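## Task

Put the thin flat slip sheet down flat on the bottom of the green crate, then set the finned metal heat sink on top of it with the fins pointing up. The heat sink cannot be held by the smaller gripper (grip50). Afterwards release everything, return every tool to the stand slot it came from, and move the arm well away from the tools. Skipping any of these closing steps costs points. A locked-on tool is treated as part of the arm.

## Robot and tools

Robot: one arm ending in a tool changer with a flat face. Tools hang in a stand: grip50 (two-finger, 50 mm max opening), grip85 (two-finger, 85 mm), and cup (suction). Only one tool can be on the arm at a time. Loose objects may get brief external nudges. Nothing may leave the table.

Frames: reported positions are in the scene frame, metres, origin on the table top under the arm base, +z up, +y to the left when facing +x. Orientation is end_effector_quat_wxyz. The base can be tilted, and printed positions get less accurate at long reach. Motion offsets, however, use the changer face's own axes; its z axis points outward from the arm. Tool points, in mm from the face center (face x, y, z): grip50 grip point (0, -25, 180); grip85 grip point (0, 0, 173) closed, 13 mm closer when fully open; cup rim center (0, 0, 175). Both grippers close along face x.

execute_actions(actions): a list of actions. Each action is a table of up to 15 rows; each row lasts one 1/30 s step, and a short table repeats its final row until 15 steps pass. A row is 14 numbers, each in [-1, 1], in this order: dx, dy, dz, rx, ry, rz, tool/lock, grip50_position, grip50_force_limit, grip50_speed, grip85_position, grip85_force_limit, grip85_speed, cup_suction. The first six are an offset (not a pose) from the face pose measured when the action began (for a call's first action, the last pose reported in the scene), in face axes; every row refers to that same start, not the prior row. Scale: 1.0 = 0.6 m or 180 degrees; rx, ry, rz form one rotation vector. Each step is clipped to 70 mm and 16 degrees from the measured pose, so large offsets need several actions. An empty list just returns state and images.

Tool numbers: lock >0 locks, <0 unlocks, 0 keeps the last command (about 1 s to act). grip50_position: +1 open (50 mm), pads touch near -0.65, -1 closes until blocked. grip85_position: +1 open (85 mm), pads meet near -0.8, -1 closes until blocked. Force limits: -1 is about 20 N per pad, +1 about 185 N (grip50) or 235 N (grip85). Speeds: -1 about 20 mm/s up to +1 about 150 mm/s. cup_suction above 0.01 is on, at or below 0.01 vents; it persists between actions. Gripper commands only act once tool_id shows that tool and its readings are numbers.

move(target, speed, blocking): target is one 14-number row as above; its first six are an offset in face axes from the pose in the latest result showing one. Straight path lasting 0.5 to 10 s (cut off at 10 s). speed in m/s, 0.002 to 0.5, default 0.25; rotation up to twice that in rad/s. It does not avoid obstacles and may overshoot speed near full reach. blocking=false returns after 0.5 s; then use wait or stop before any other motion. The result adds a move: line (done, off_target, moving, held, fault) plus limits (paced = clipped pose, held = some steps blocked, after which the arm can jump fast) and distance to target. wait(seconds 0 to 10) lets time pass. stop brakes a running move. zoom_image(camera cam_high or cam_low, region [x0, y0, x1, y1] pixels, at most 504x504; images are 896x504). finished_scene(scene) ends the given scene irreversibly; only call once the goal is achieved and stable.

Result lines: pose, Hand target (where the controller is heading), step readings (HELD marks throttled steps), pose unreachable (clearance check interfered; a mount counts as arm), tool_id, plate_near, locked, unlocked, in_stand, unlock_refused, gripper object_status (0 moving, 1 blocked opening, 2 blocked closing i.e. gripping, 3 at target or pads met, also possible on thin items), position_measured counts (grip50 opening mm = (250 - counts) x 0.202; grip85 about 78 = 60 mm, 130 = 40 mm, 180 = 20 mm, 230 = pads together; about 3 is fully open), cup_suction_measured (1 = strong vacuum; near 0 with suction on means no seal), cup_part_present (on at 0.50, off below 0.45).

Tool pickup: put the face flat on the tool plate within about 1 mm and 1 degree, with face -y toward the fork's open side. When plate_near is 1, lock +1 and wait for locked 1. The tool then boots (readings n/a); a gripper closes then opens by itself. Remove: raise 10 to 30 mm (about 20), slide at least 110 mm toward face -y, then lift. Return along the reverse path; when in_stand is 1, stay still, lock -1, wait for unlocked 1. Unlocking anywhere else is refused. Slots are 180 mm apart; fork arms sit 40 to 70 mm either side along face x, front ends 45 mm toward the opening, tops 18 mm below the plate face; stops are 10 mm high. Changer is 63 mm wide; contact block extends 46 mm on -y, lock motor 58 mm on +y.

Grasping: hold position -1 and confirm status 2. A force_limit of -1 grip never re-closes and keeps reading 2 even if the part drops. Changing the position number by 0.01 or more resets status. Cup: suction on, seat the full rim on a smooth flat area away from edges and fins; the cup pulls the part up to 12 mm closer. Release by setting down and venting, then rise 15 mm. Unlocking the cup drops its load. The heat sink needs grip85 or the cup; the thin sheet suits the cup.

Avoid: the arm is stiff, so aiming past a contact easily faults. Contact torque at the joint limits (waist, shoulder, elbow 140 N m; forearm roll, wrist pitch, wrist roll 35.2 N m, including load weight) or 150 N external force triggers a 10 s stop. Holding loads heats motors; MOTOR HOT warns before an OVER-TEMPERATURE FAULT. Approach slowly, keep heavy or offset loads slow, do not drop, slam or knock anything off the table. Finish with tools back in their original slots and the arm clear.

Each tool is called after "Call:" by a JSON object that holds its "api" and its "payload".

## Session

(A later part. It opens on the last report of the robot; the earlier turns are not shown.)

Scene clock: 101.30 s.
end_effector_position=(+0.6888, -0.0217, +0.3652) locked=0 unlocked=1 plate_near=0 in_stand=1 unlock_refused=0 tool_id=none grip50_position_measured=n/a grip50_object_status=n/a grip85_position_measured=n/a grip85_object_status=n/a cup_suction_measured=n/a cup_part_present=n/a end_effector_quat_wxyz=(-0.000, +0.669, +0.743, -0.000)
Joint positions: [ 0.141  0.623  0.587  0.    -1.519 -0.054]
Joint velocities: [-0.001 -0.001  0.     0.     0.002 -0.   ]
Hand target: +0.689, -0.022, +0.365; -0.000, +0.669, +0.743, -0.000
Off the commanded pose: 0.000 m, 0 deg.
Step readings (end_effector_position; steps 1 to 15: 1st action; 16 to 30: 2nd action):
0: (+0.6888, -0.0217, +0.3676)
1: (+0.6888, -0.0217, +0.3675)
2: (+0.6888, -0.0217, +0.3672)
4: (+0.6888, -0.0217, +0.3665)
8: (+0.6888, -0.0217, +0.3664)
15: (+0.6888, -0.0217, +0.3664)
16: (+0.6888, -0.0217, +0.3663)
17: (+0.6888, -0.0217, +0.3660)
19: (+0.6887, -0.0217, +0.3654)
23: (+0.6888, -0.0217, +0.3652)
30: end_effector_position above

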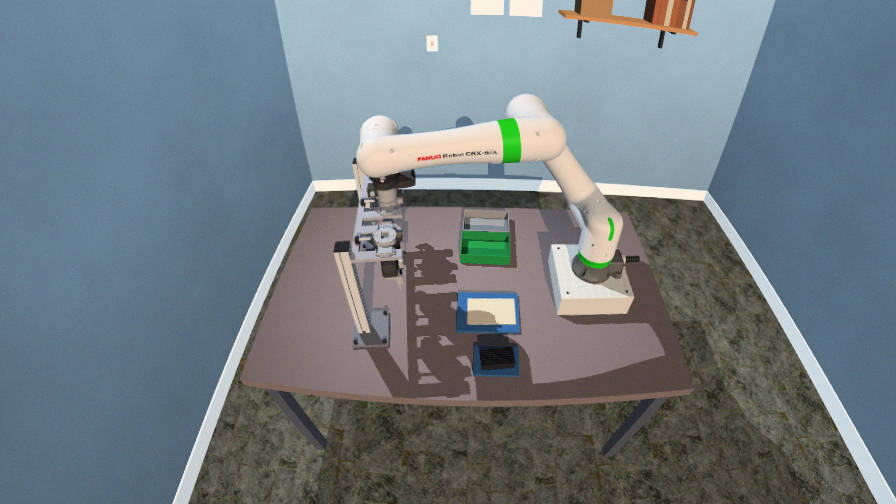

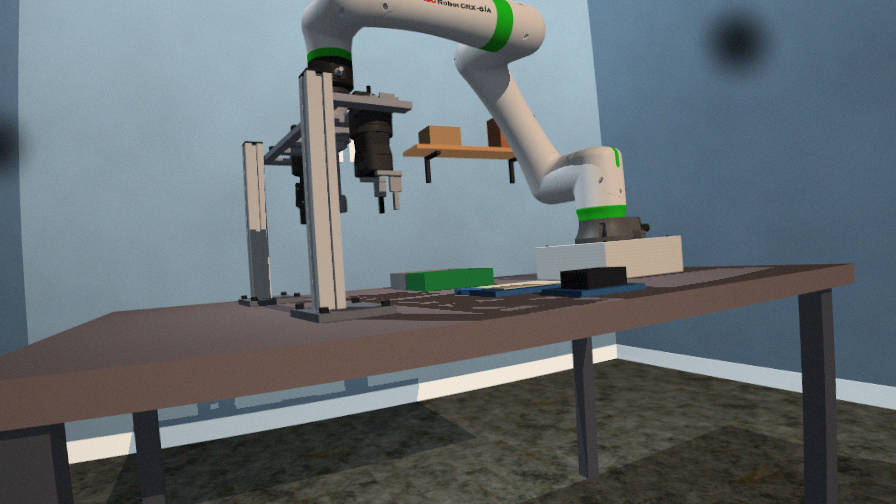

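Call:
{"api": "execute_actions", "payload": {"actions": [[[0,0,0.002,0,0,0,0,1,0,0,1,0,0,0]],[[0,0,0.0017,0,0,0,0,1,0,0,1,0,0,0]]]}}

Scene clock: 104.40 s.
end_effector_position=(+0.6887, -0.0217, +0.3630) locked=0 unlocked=1 plate_near=0 in_stand=1 unlock_refused=0 tool_id=none grip50_position_measured=n/a grip50_object_status=n/a grip85_position_measured=n/a grip85_object_status=n/a cup_suction_measured=n/a cup_part_present=n/a end_effector_quat_wxyz=(-0.000, +0.669, +0.743, -0.000)
Joint positions: [ 0.141  0.624  0.582  0.    -1.514 -0.054]
Joint velocities: [ 0.001 -0.     0.     0.002 -0.    -0.   ]
Hand target: +0.689, -0.022, +0.363; -0.000, +0.669, +0.743, -0.000
Off the commanded pose: 0.000 m, 0 deg.
Step readings (end_effector_position; steps 1 to 15: 1st action; 16 to 30: 2nd action):
0: (+0.6888, -0.0217, +0.3652)
1: (+0.6888, -0.0217, +0.3651)
2: (+0.6888, -0.0217, +0.3647)
4: (+0.6887, -0.0217, +0.3641)
8: (+0.6888, -0.0217, +0.3640)
15: (+0.6888, -0.0217, +0.3640)
16: (+0.6888, -0.0217, +0.3639)
17: (+0.6888, -0.0217, +0.3636)
19: (+0.6887, -0.0217, +0.3631)
23: (+0.6887, -0.0217, +0.3630)
30: end_effector_position above

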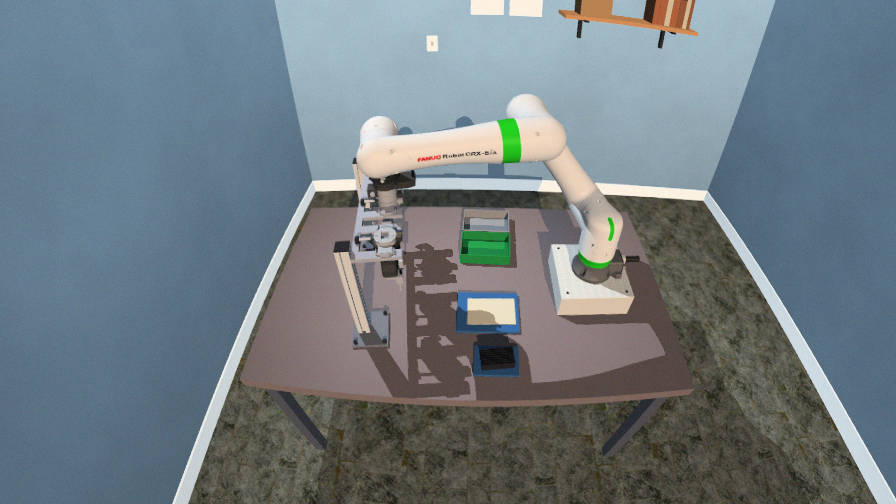

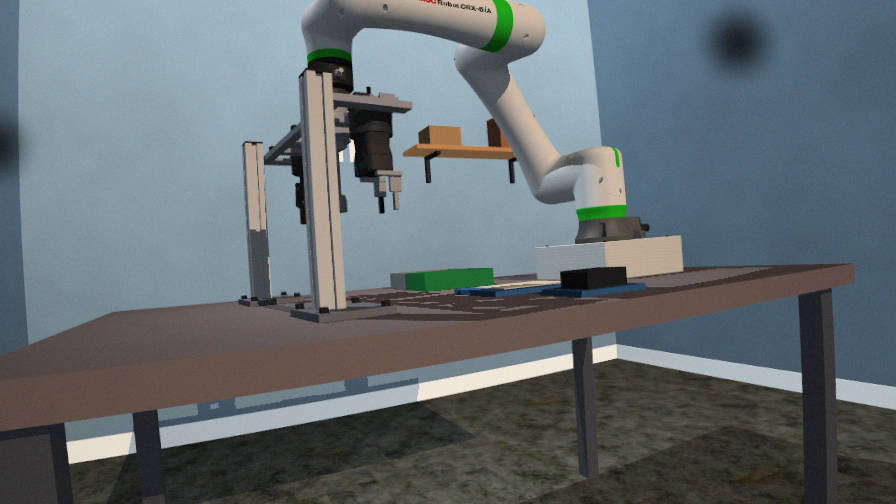

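Call:
{"api": "execute_actions", "payload": {"actions": [[[0,0,0.002,0,0,0,0,1,0,0,1,0,0,0]]]}}

Scene clock: 105.37 s.
end_effector_position=(+0.6888, -0.0217, +0.3619) locked=0 unlocked=1 plate_near=1 in_stand=1 unlock_refused=0 tool_id=none grip50_position_measured=n/a grip50_object_status=n/a grip85_position_measured=n/a grip85_object_status=n/a cup_suction_measured=n/a cup_part_present=n/a end_effector_quat_wxyz=(+0.000, +0.669, +0.743, -0.000)
Joint positions: [ 0.141  0.624  0.58   0.    -1.511 -0.054]
Joint velocities: [ 0.001  0.    -0.001 -0.001 -0.002  0.   ]
Hand target: +0.689, -0.022, +0.362; -0.000, +0.669, +0.743, -0.000
Off the commanded pose: 0.000 m, 0 deg.
Step readings (end_effector_position):
0: (+0.6887, -0.0217, +0.3629)
1: (+0.6887, -0.0217, +0.3629)
2: (+0.6888, -0.0217, +0.3625)
4: (+0.6888, -0.0217, +0.3621)
8: (+0.6888, -0.0217, +0.3619)
15: end_effector_position above

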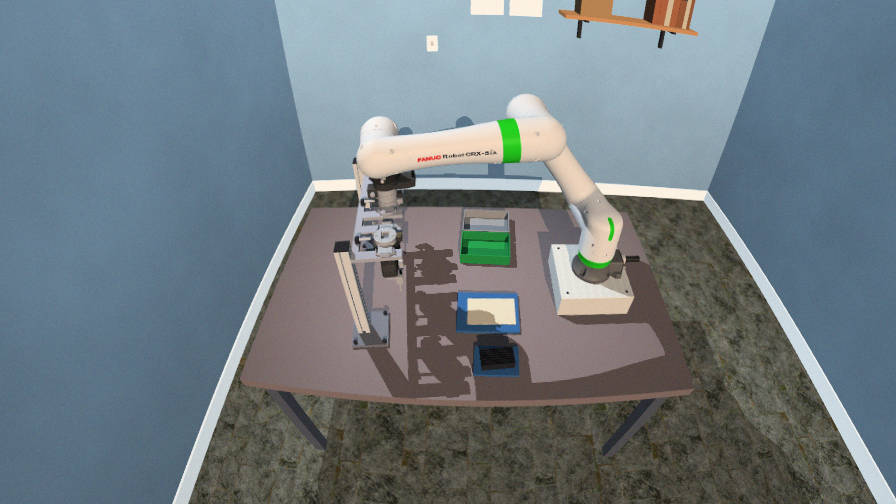

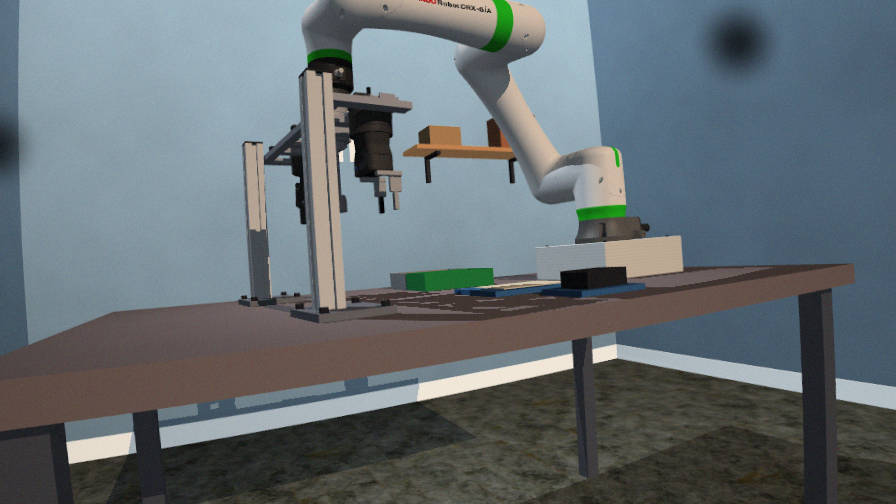

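Call:
{"api": "execute_actions", "payload": {"actions": [[[0,0,-0.0002,0,0,0,1,1,0,0,1,0,0,0]]]}}

Call:
{"api": "zoom_image", "payload": {"camera": "cam_high", "region": [450, 200, 530, 280]}}

Call:
{"api": "zoom_image", "payload": {"camera": "cam_high", "region": [445, 280, 535, 390]}}

Scene clock: 107.60 s.
end_effector_position=(+0.6887, -0.0217, +0.3618) locked=0 unlocked=0 plate_near=1 in_stand=1 unlock_refused=0 tool_id=none grip50_position_measured=n/a grip50_object_status=n/a grip85_position_measured=n/a grip85_object_status=n/a cup_suction_measured=n/a cup_part_present=n/a end_effector_quat_wxyz=(-0.000, +0.669, +0.743, -0.000)
Joint positions: [ 0.141  0.624  0.58   0.    -1.511 -0.054]
Joint velocities: [-0.001  0.     0.    -0.    -0.001  0.   ]
Hand target: +0.689, -0.022, +0.362; +0.000, +0.669, +0.743, -0.000
Off the commanded pose: 0.000 m, 0 deg.
Step readings (end_effector_position):
0: (+0.6888, -0.0217, +0.3618)
1: (+0.6888, -0.0217, +0.3618)
2: (+0.6888, -0.0217, +0.3618)
4: (+0.6888, -0.0217, +0.3618)
8: (+0.6888, -0.0217, +0.3618)
15: end_effector_position above

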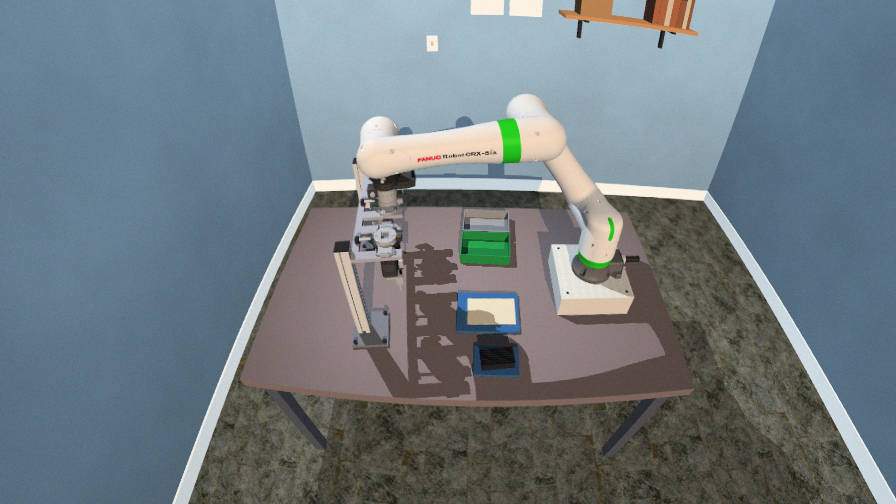

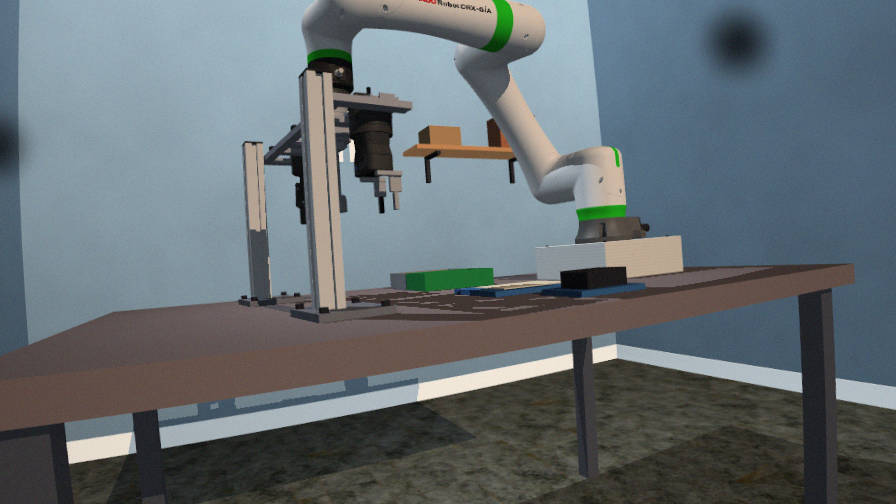

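Region (450, 200, 530, 280) of cam_high's 896x504 image, scaled by 6.300, with more detail than that image has.

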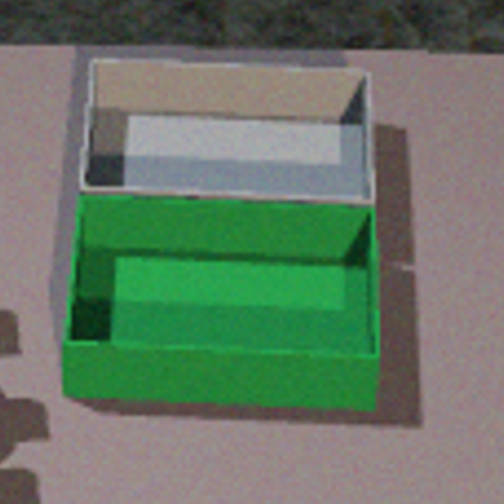

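Region (445, 280, 535, 390) of cam_high's 896x504 image, scaled by 4.582, with more detail than that image has; it fills the left 412 columns of this view, and the rest is white.

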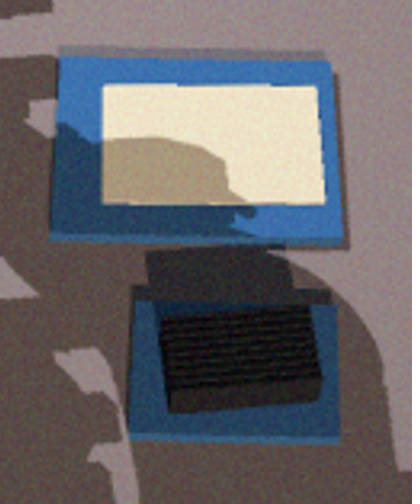

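Call:
{"api": "execute_actions", "payload": {"actions": []}}

Scene clock: 126.77 s.
end_effector_position=(+0.6888, -0.0217, +0.3620) locked=1 unlocked=0 plate_near=1 in_stand=1 unlock_refused=0 tool_id=cup grip50_position_measured=n/a grip50_object_status=n/a grip85_position_measured=n/a grip85_object_status=n/a cup_suction_measured=0.01 cup_part_present=0 end_effector_quat_wxyz=(+0.000, +0.669, +0.743, -0.000)
Joint positions: [ 0.141  0.624  0.58   0.    -1.512 -0.054]
Joint velocities: [ 0.001 -0.     0.     0.    -0.001  0.   ]
Hand target: +0.689, -0.022, +0.362; +0.000, +0.669, +0.743, -0.000
Off the commanded pose: 0.000 m, 0 deg.

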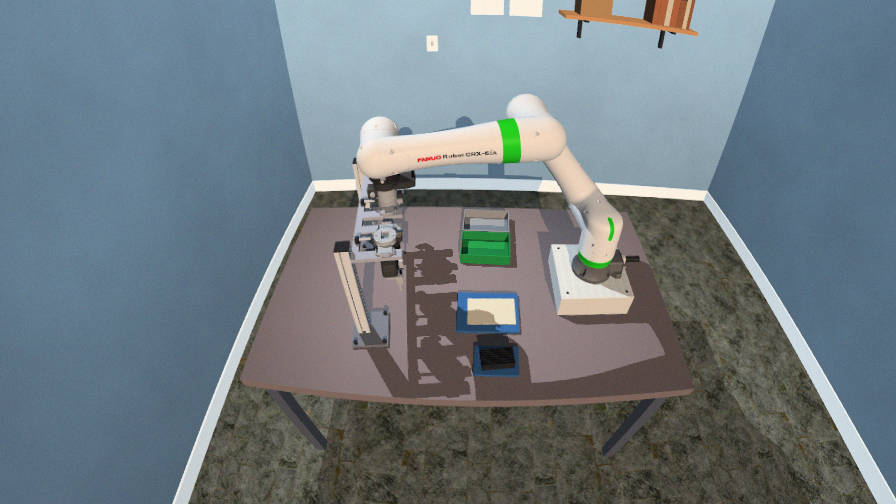

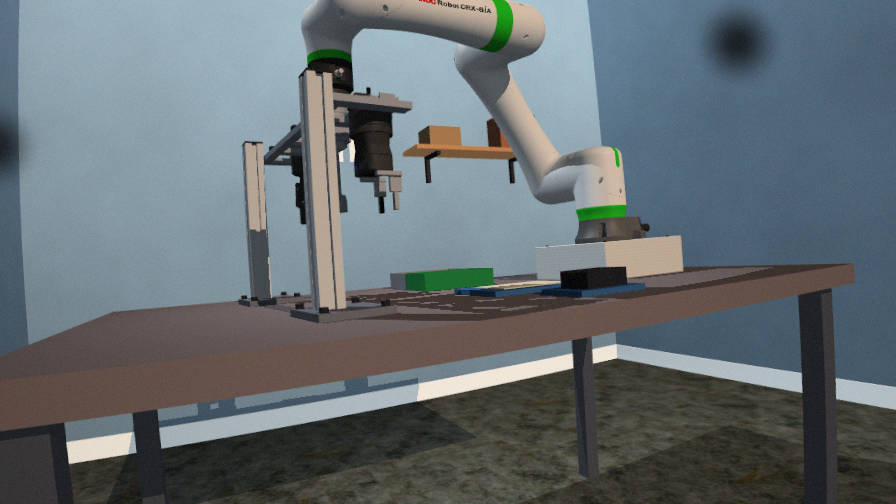

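Call:
{"api": "move", "payload": {"target": [0, 0, -0.0333, 0, 0, 0, 0, 1, 0, 0, 1, 0, 0, 0], "speed": 0.08}}

Call:
{"api": "move", "payload": {"target": [0, -0.2, 0, 0, 0, 0, 0, 1, 0, 0, 1, 0, 0, 0], "speed": 0.2}}

Call:
{"api": "move", "payload": {"target": [0.3195, -0.3259, 0.2617, 0, 0, 0, 0, 1, 0, 0, 1, 0, 0, 0], "speed": 0.3}}

Scene clock: 129.47 s.
end_effector_position=(+0.6888, -0.0217, +0.3821) locked=1 unlocked=0 plate_near=1 in_stand=0 unlock_refused=0 tool_id=cup grip50_position_measured=n/a grip50_object_status=n/a grip85_position_measured=n/a grip85_object_status=n/a cup_suction_measured=0.01 cup_part_present=0 end_effector_quat_wxyz=(+0.000, +0.669, +0.743, +0.000)
Joint positions: [ 0.141  0.621  0.623  0.    -1.557 -0.054]
Joint velocities: [ 0.     0.001  0.002  0.    -0.002  0.   ]
Hand target: +0.689, -0.022, +0.382; +0.000, +0.669, +0.743, -0.000
Off the commanded pose: 0.000 m, 0 deg.
move: done

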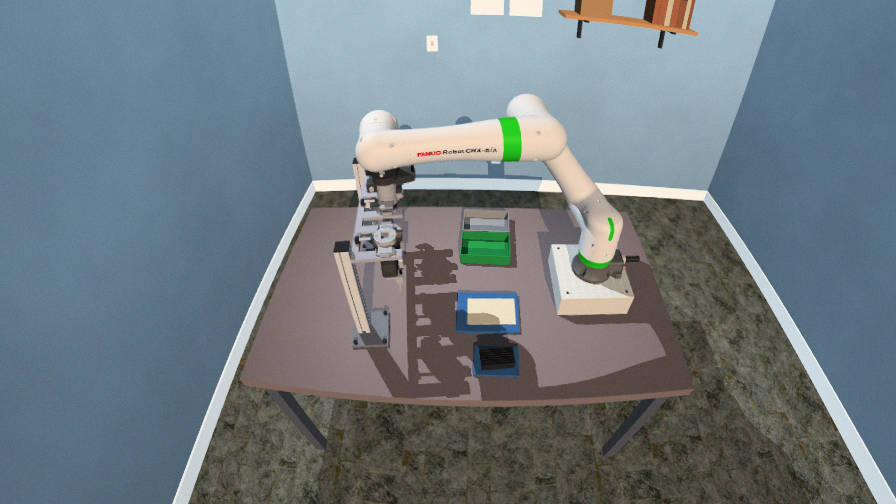

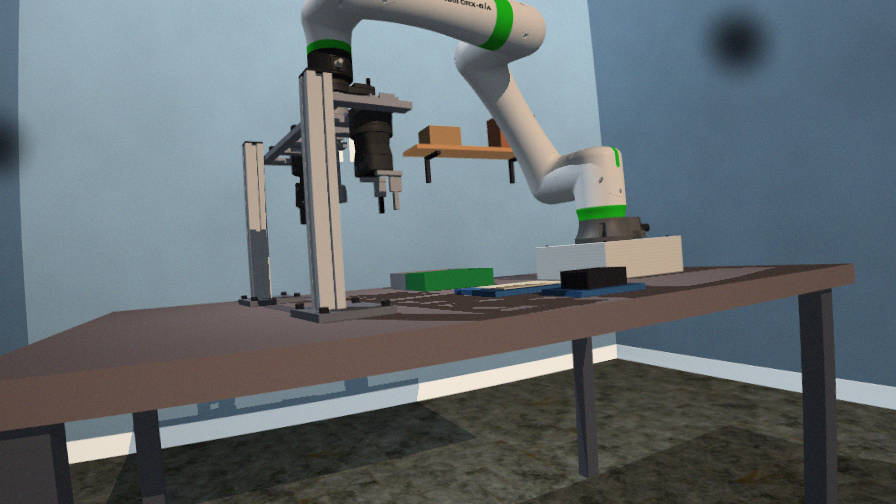

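Scene clock: 130.53 s.
end_effector_position=(+0.5695, -0.0341, +0.3823) locked=1 unlocked=0 plate_near=1 in_stand=0 unlock_refused=0 tool_id=cup grip50_position_measured=n/a grip50_object_status=n/a grip85_position_measured=n/a grip85_object_status=n/a cup_suction_measured=0.01 cup_part_present=0 end_effector_quat_wxyz=(+0.000, +0.669, +0.743, +0.000)
Joint positions: [ 0.153  0.301  0.163  0.001 -1.417 -0.066]
Joint velocities: [-0.    -0.002 -0.001 -0.     0.001 -0.   ]
Hand target: +0.569, -0.034, +0.382; +0.000, +0.669, +0.743, +0.000
Off the commanded pose: 0.000 m, 0 deg.
move: done

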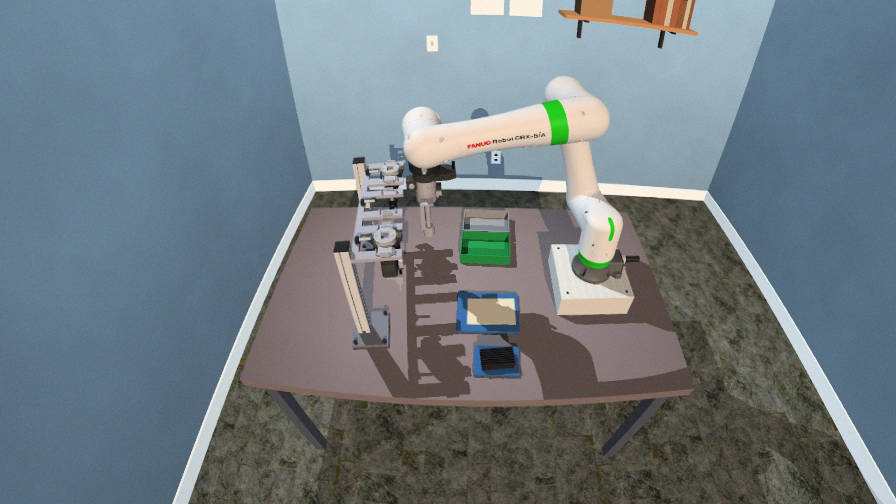

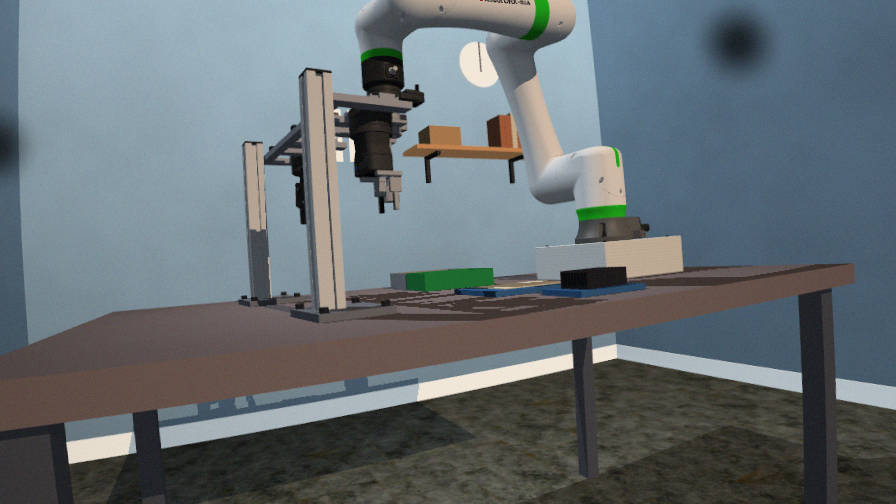

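Scene clock: 132.13 s.
end_effector_position=(+0.3548, +0.1368, +0.2258) locked=1 unlocked=0 plate_near=1 in_stand=0 unlock_refused=0 tool_id=cup grip50_position_measured=n/a grip50_object_status=n/a grip85_position_measured=n/a grip85_object_status=n/a cup_suction_measured=0.01 cup_part_present=0 end_effector_quat_wxyz=(-0.001, +0.669, +0.743, +0.000)
Joint positions: [ 0.707 -0.018 -0.604  0.009 -0.971 -0.624]
Joint velocities: [ 0.001  0.    -0.001 -0.    -0.    -0.002]
Hand target: +0.355, +0.137, +0.226; -0.001, +0.669, +0.743, +0.000
Off the commanded pose: 0.001 m, 0 deg.
move: done

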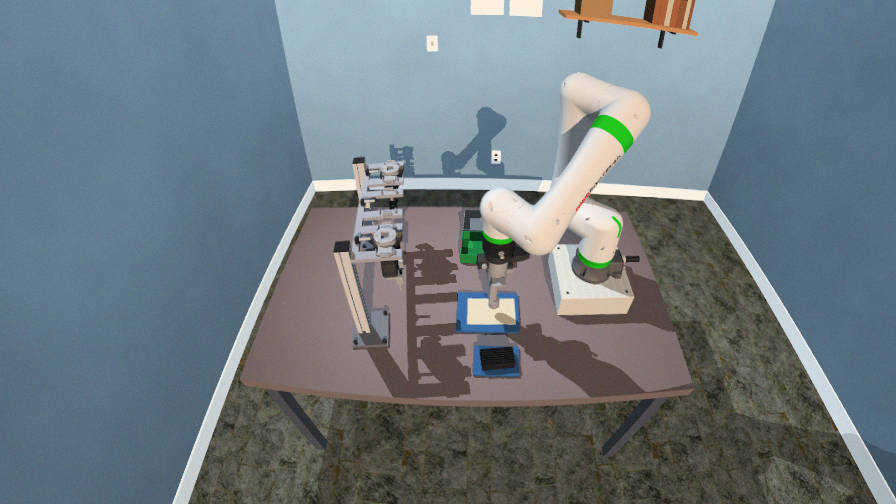

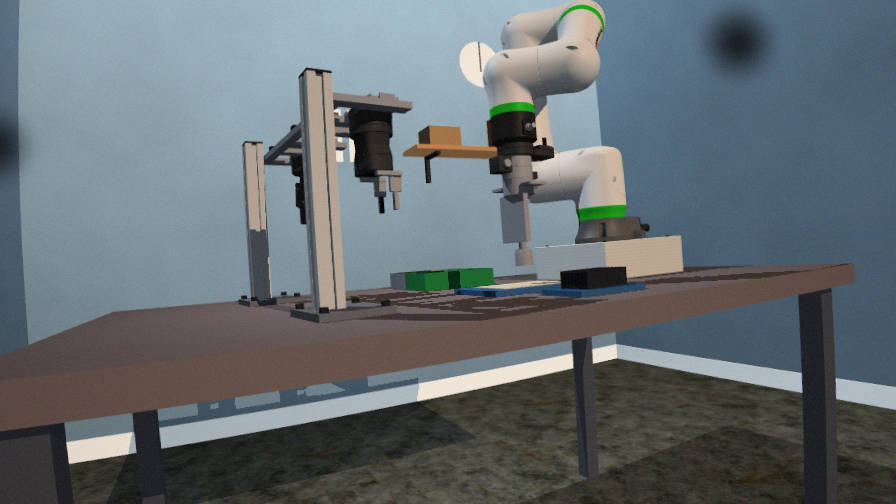

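Call:
{"api": "zoom_image", "payload": {"camera": "cam_high", "region": [450, 260, 530, 340]}}

Call:
{"api": "zoom_image", "payload": {"camera": "cam_low", "region": [440, 180, 600, 310]}}

Region (450, 260, 530, 340) of cam_high's 896x504 image, scaled by 6.300, with more detail than that image has.

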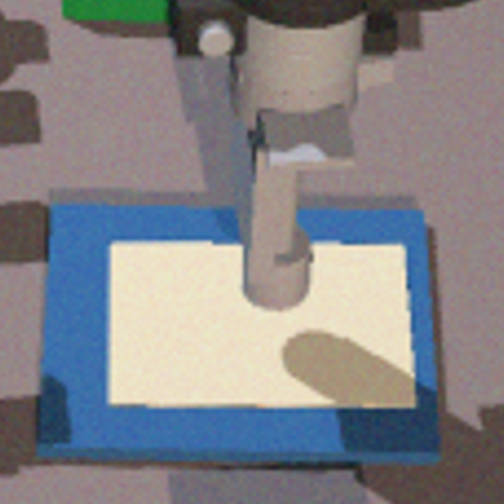

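Region (440, 180, 600, 310) of cam_low's 896x504 image, scaled by 3.150, with more detail than that image has; it fills the top 410 rows of this view, and the rest is white.

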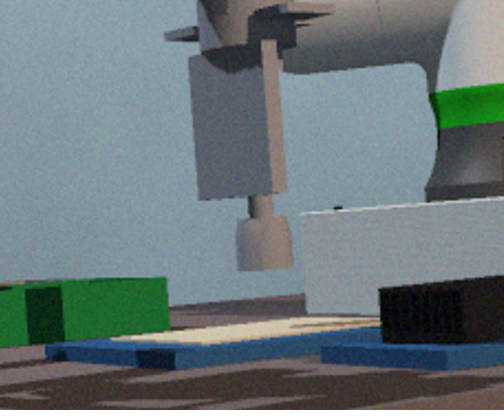

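Call:
{"api": "move", "payload": {"target": [-0.0095, 0.01, 0.0563, 0, 0, 0, 0, 1, 0, 0, 1, 0, 0, 0], "speed": 0.1}}

Call:
{"api": "zoom_image", "payload": {"camera": "cam_high", "region": [450, 260, 530, 340]}}

Call:
{"api": "zoom_image", "payload": {"camera": "cam_low", "region": [470, 240, 570, 310]}}

Scene clock: 138.00 s.
end_effector_position=(+0.3613, +0.1317, +0.1921) locked=1 unlocked=0 plate_near=1 in_stand=0 unlock_refused=0 tool_id=cup grip50_position_measured=n/a grip50_object_status=n/a grip85_position_measured=n/a grip85_object_status=n/a cup_suction_measured=0.01 cup_part_present=0 end_effector_quat_wxyz=(-0.001, +0.669, +0.743, +0.000)
Joint positions: [ 0.683  0.053 -0.628  0.009 -0.876 -0.602]
Joint velocities: [-0.001  0.001 -0.    -0.     0.001  0.001]
Hand target: +0.361, +0.132, +0.192; -0.001, +0.669, +0.743, +0.000
Off the commanded pose: 0.000 m, 0 deg.
move: done

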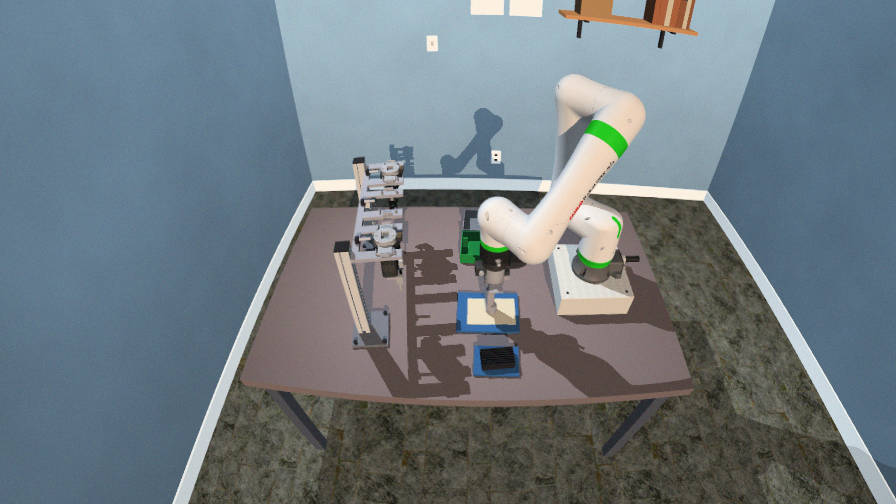

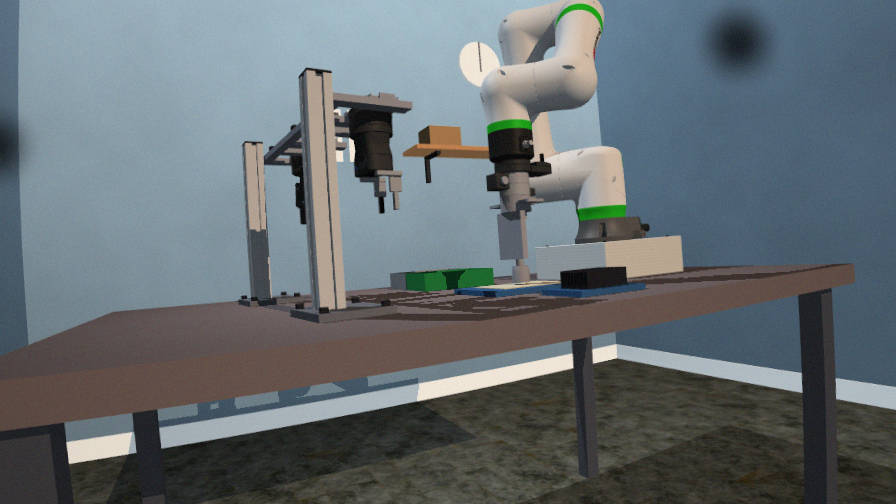

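Region (450, 260, 530, 340) of cam_high's 896x504 image, scaled by 6.300, with more detail than that image has.

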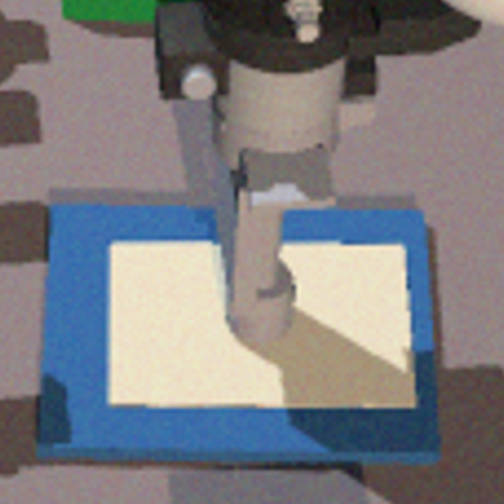

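Region (470, 240, 570, 310) of cam_low's 896x504 image, scaled by 5.040, with more detail than that image has; it fills the top 353 rows of this view, and the rest is white.

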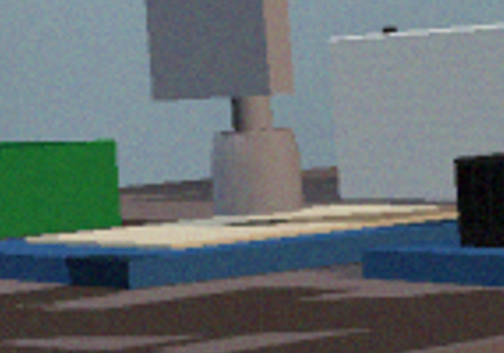

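Call:
{"api": "move", "payload": {"target": [0, 0, 0.01, 0, 0, 0, 0, 1, 0, 0, 1, 0, 0, 1], "speed": 0.02}}

Scene clock: 139.30 s.
end_effector_position=(+0.3613, +0.1317, +0.1861) locked=1 unlocked=0 plate_near=1 in_stand=0 unlock_refused=0 tool_id=cup grip50_position_measured=n/a grip50_object_status=n/a grip85_position_measured=n/a grip85_object_status=n/a cup_suction_measured=0.93 cup_part_present=1 end_effector_quat_wxyz=(-0.001, +0.669, +0.743, +0.001)
Joint positions: [ 0.683  0.065 -0.633  0.009 -0.858 -0.602]
Joint velocities: [ 0.001  0.    -0.001  0.001  0.002 -0.001]
Hand target: +0.361, +0.132, +0.186; -0.001, +0.669, +0.743, +0.000
Off the commanded pose: 0.000 m, 0 deg.
move: done

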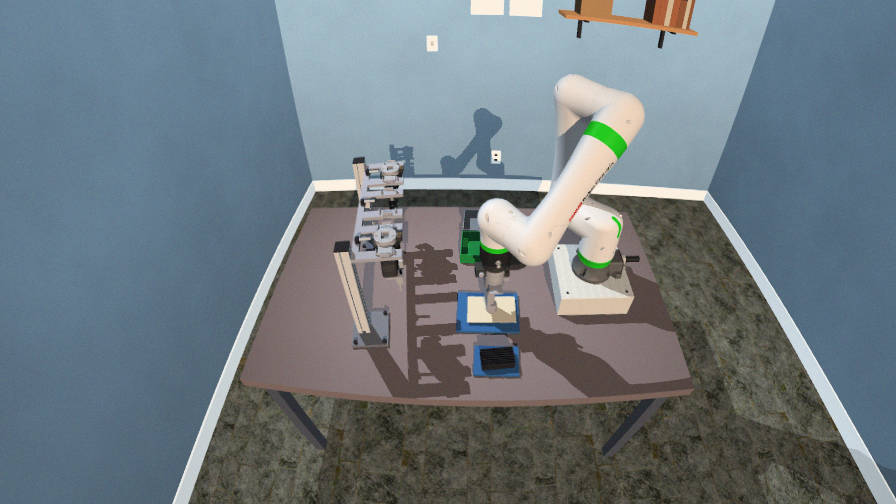

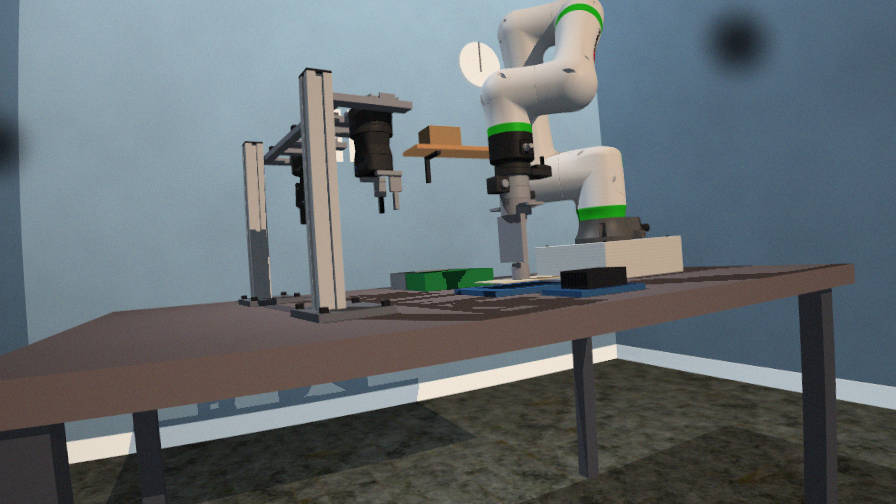

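Call:
{"api": "move", "payload": {"target": [-0.05, 0, -0.07, 0, 0, 0, 0, 1, 0, 0, 1, 0, 0, 1], "speed": 0.15}}

Call:
{"api": "move", "payload": {"target": [-0.4672, -0.0338, 0, 0, 0, 0.0122, 0, 1, 0, 0, 1, 0, 0, 1], "speed": 0.25}}

Call:
{"api": "zoom_image", "payload": {"camera": "cam_high", "region": [450, 200, 530, 280]}}

Call:
{"api": "zoom_image", "payload": {"camera": "cam_low", "region": [380, 200, 520, 300]}}

Scene clock: 143.40 s.
end_effector_position=(+0.3645, +0.1018, +0.2281) locked=1 unlocked=0 plate_near=1 in_stand=0 unlock_refused=0 tool_id=cup grip50_position_measured=n/a grip50_object_status=n/a grip85_position_measured=n/a grip85_object_status=n/a cup_suction_measured=0.99 cup_part_present=1 end_effector_quat_wxyz=(-0.000, +0.669, +0.743, +0.000)
Joint positions: [ 0.612 -0.027 -0.606  0.008 -0.978 -0.529]
Joint velocities: [-0.001 -0.001  0.    -0.001 -0.001  0.001]
Hand target: +0.364, +0.102, +0.228; -0.000, +0.669, +0.743, +0.000
Off the commanded pose: 0.000 m, 0 deg.
move: done

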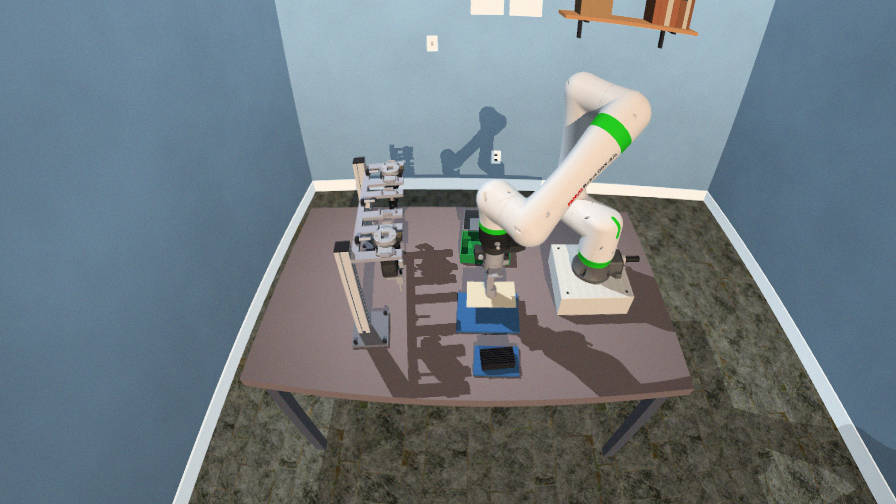

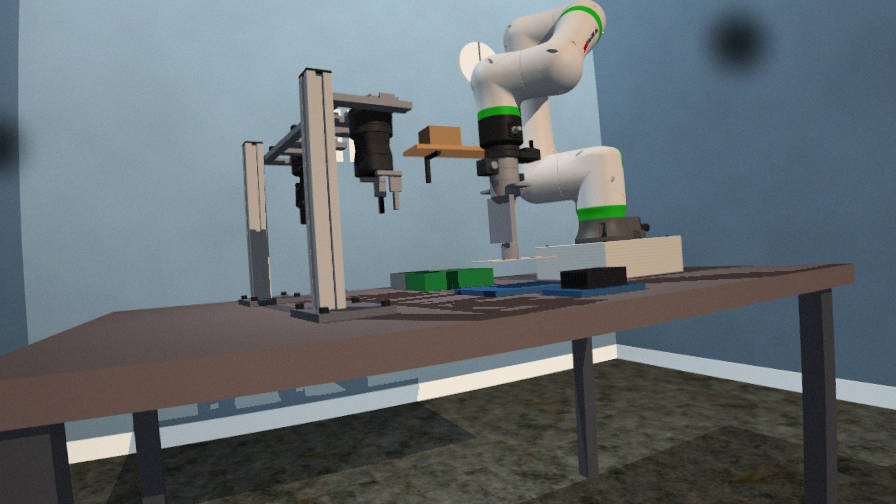

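Scene clock: 145.00 s.
end_effector_position=(+0.3732, -0.1794, +0.2281) locked=1 unlocked=0 plate_near=1 in_stand=0 unlock_refused=0 tool_id=cup grip50_position_measured=n/a grip50_object_status=n/a grip85_position_measured=n/a grip85_object_status=n/a cup_suction_measured=0.99 cup_part_present=1 end_effector_quat_wxyz=(+0.000, +0.683, +0.730, -0.000)
Joint positions: [-0.15   0.067 -0.507 -0.004 -0.981  0.201]
Joint velocities: [-0.001  0.002  0.002  0.    -0.002  0.002]
Hand target: +0.373, -0.179, +0.228; +0.000, +0.683, +0.730, -0.000
Off the commanded pose: 0.001 m, 0 deg.
move: done

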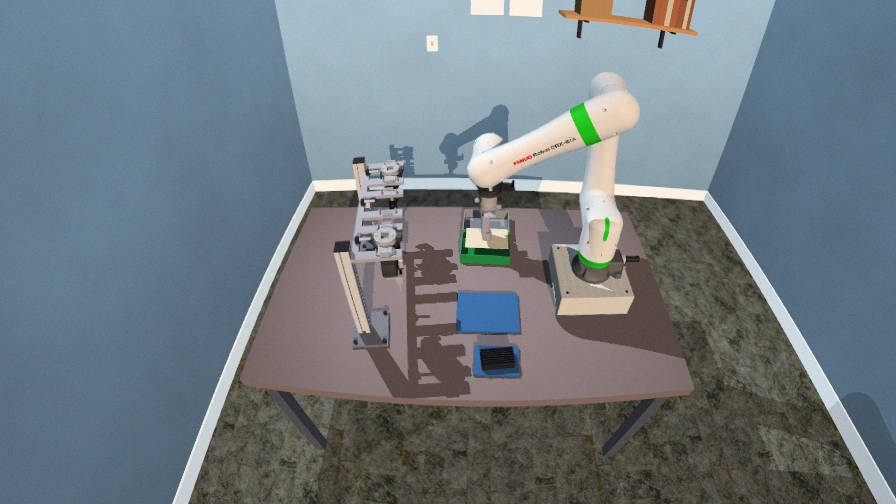

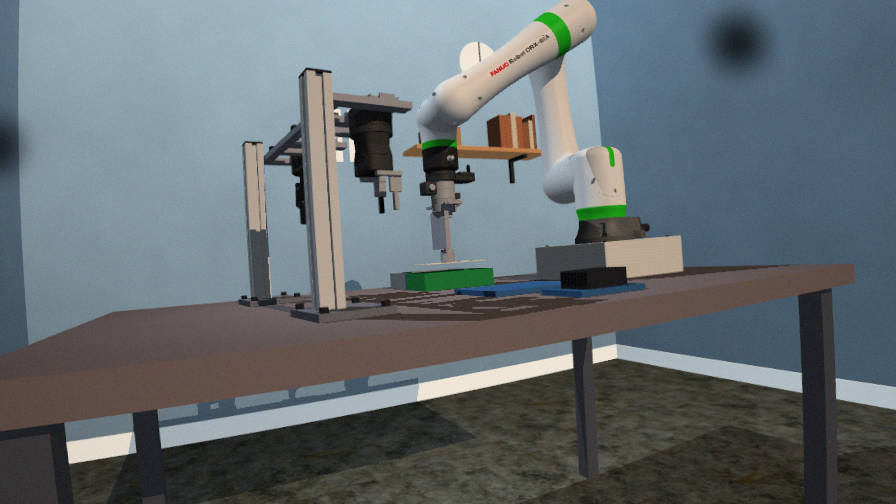

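Region (450, 200, 530, 280) of cam_high's 896x504 image, scaled by 6.300, with more detail than that image has.

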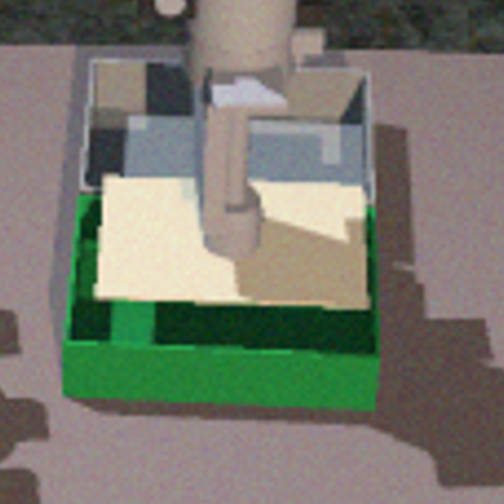

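Region (380, 200, 520, 300) of cam_low's 896x504 image, scaled by 3.600, with more detail than that image has; it fills the top 360 rows of this view, and the rest is white.

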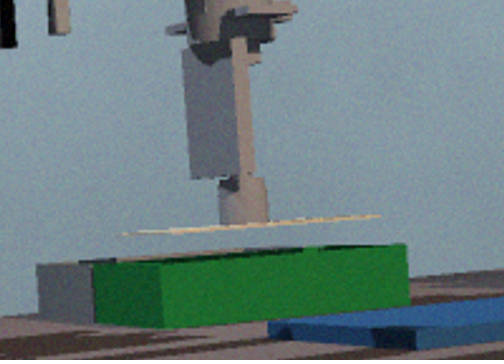

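Call:
{"api": "move", "payload": {"target": [0.0085, 0.0082, 0.025, 0, 0, 0, 0, 1, 0, 0, 1, 0, 0, 1], "speed": 0.1}}

Call:
{"api": "zoom_image", "payload": {"camera": "cam_high", "region": [450, 200, 530, 280]}}

Call:
{"api": "zoom_image", "payload": {"camera": "cam_low", "region": [390, 230, 510, 300]}}

Scene clock: 149.97 s.
end_effector_position=(+0.3777, -0.1740, +0.2131) locked=1 unlocked=0 plate_near=1 in_stand=0 unlock_refused=0 tool_id=cup grip50_position_measured=n/a grip50_object_status=n/a grip85_position_measured=n/a grip85_object_status=n/a cup_suction_measured=0.99 cup_part_present=1 end_effector_quat_wxyz=(+0.000, +0.683, +0.730, -0.000)
Joint positions: [-0.135  0.095 -0.518 -0.004 -0.942  0.186]
Joint velocities: [ 0.001  0.    -0.001  0.001  0.    -0.   ]
Hand target: +0.378, -0.174, +0.213; +0.000, +0.683, +0.730, -0.000
Off the commanded pose: 0.000 m, 0 deg.
move: done

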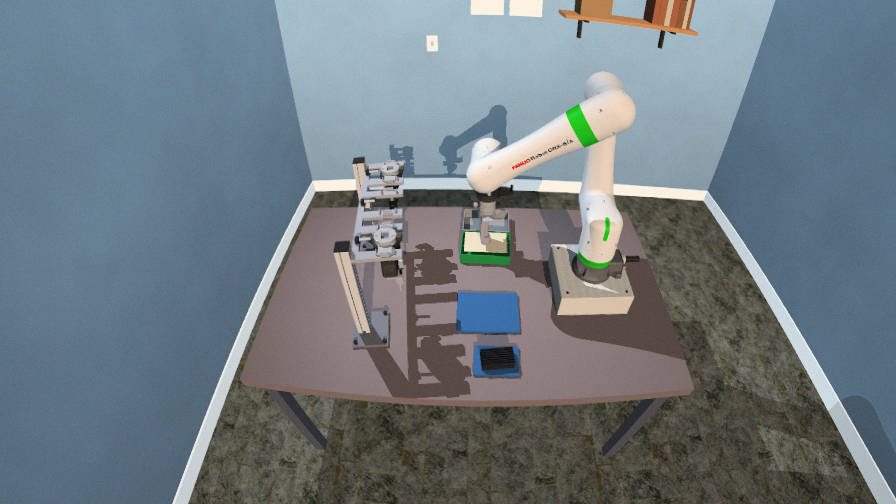

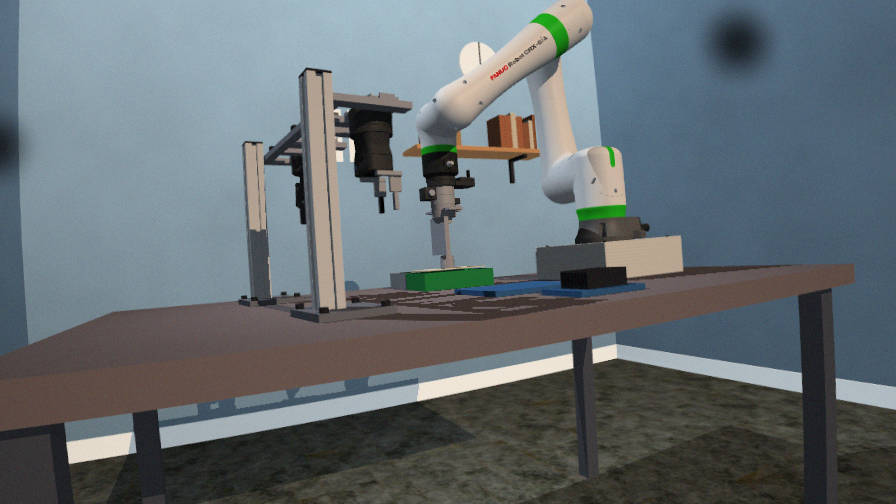

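Region (450, 200, 530, 280) of cam_high's 896x504 image, scaled by 6.300, with more detail than that image has.

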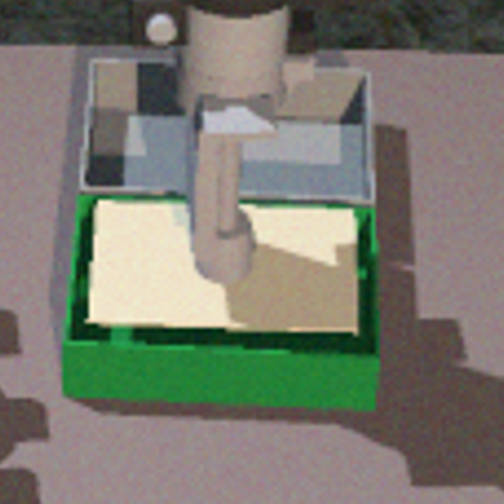

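Region (390, 230, 510, 300) of cam_low's 896x504 image, scaled by 4.200, with more detail than that image has; it fills the top 294 rows of this view, and the rest is white.

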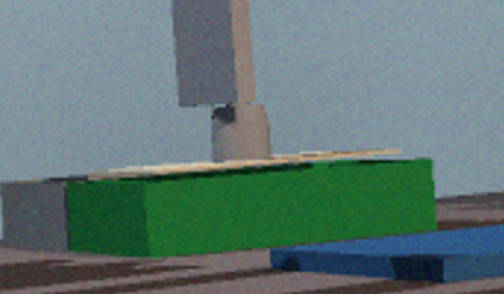

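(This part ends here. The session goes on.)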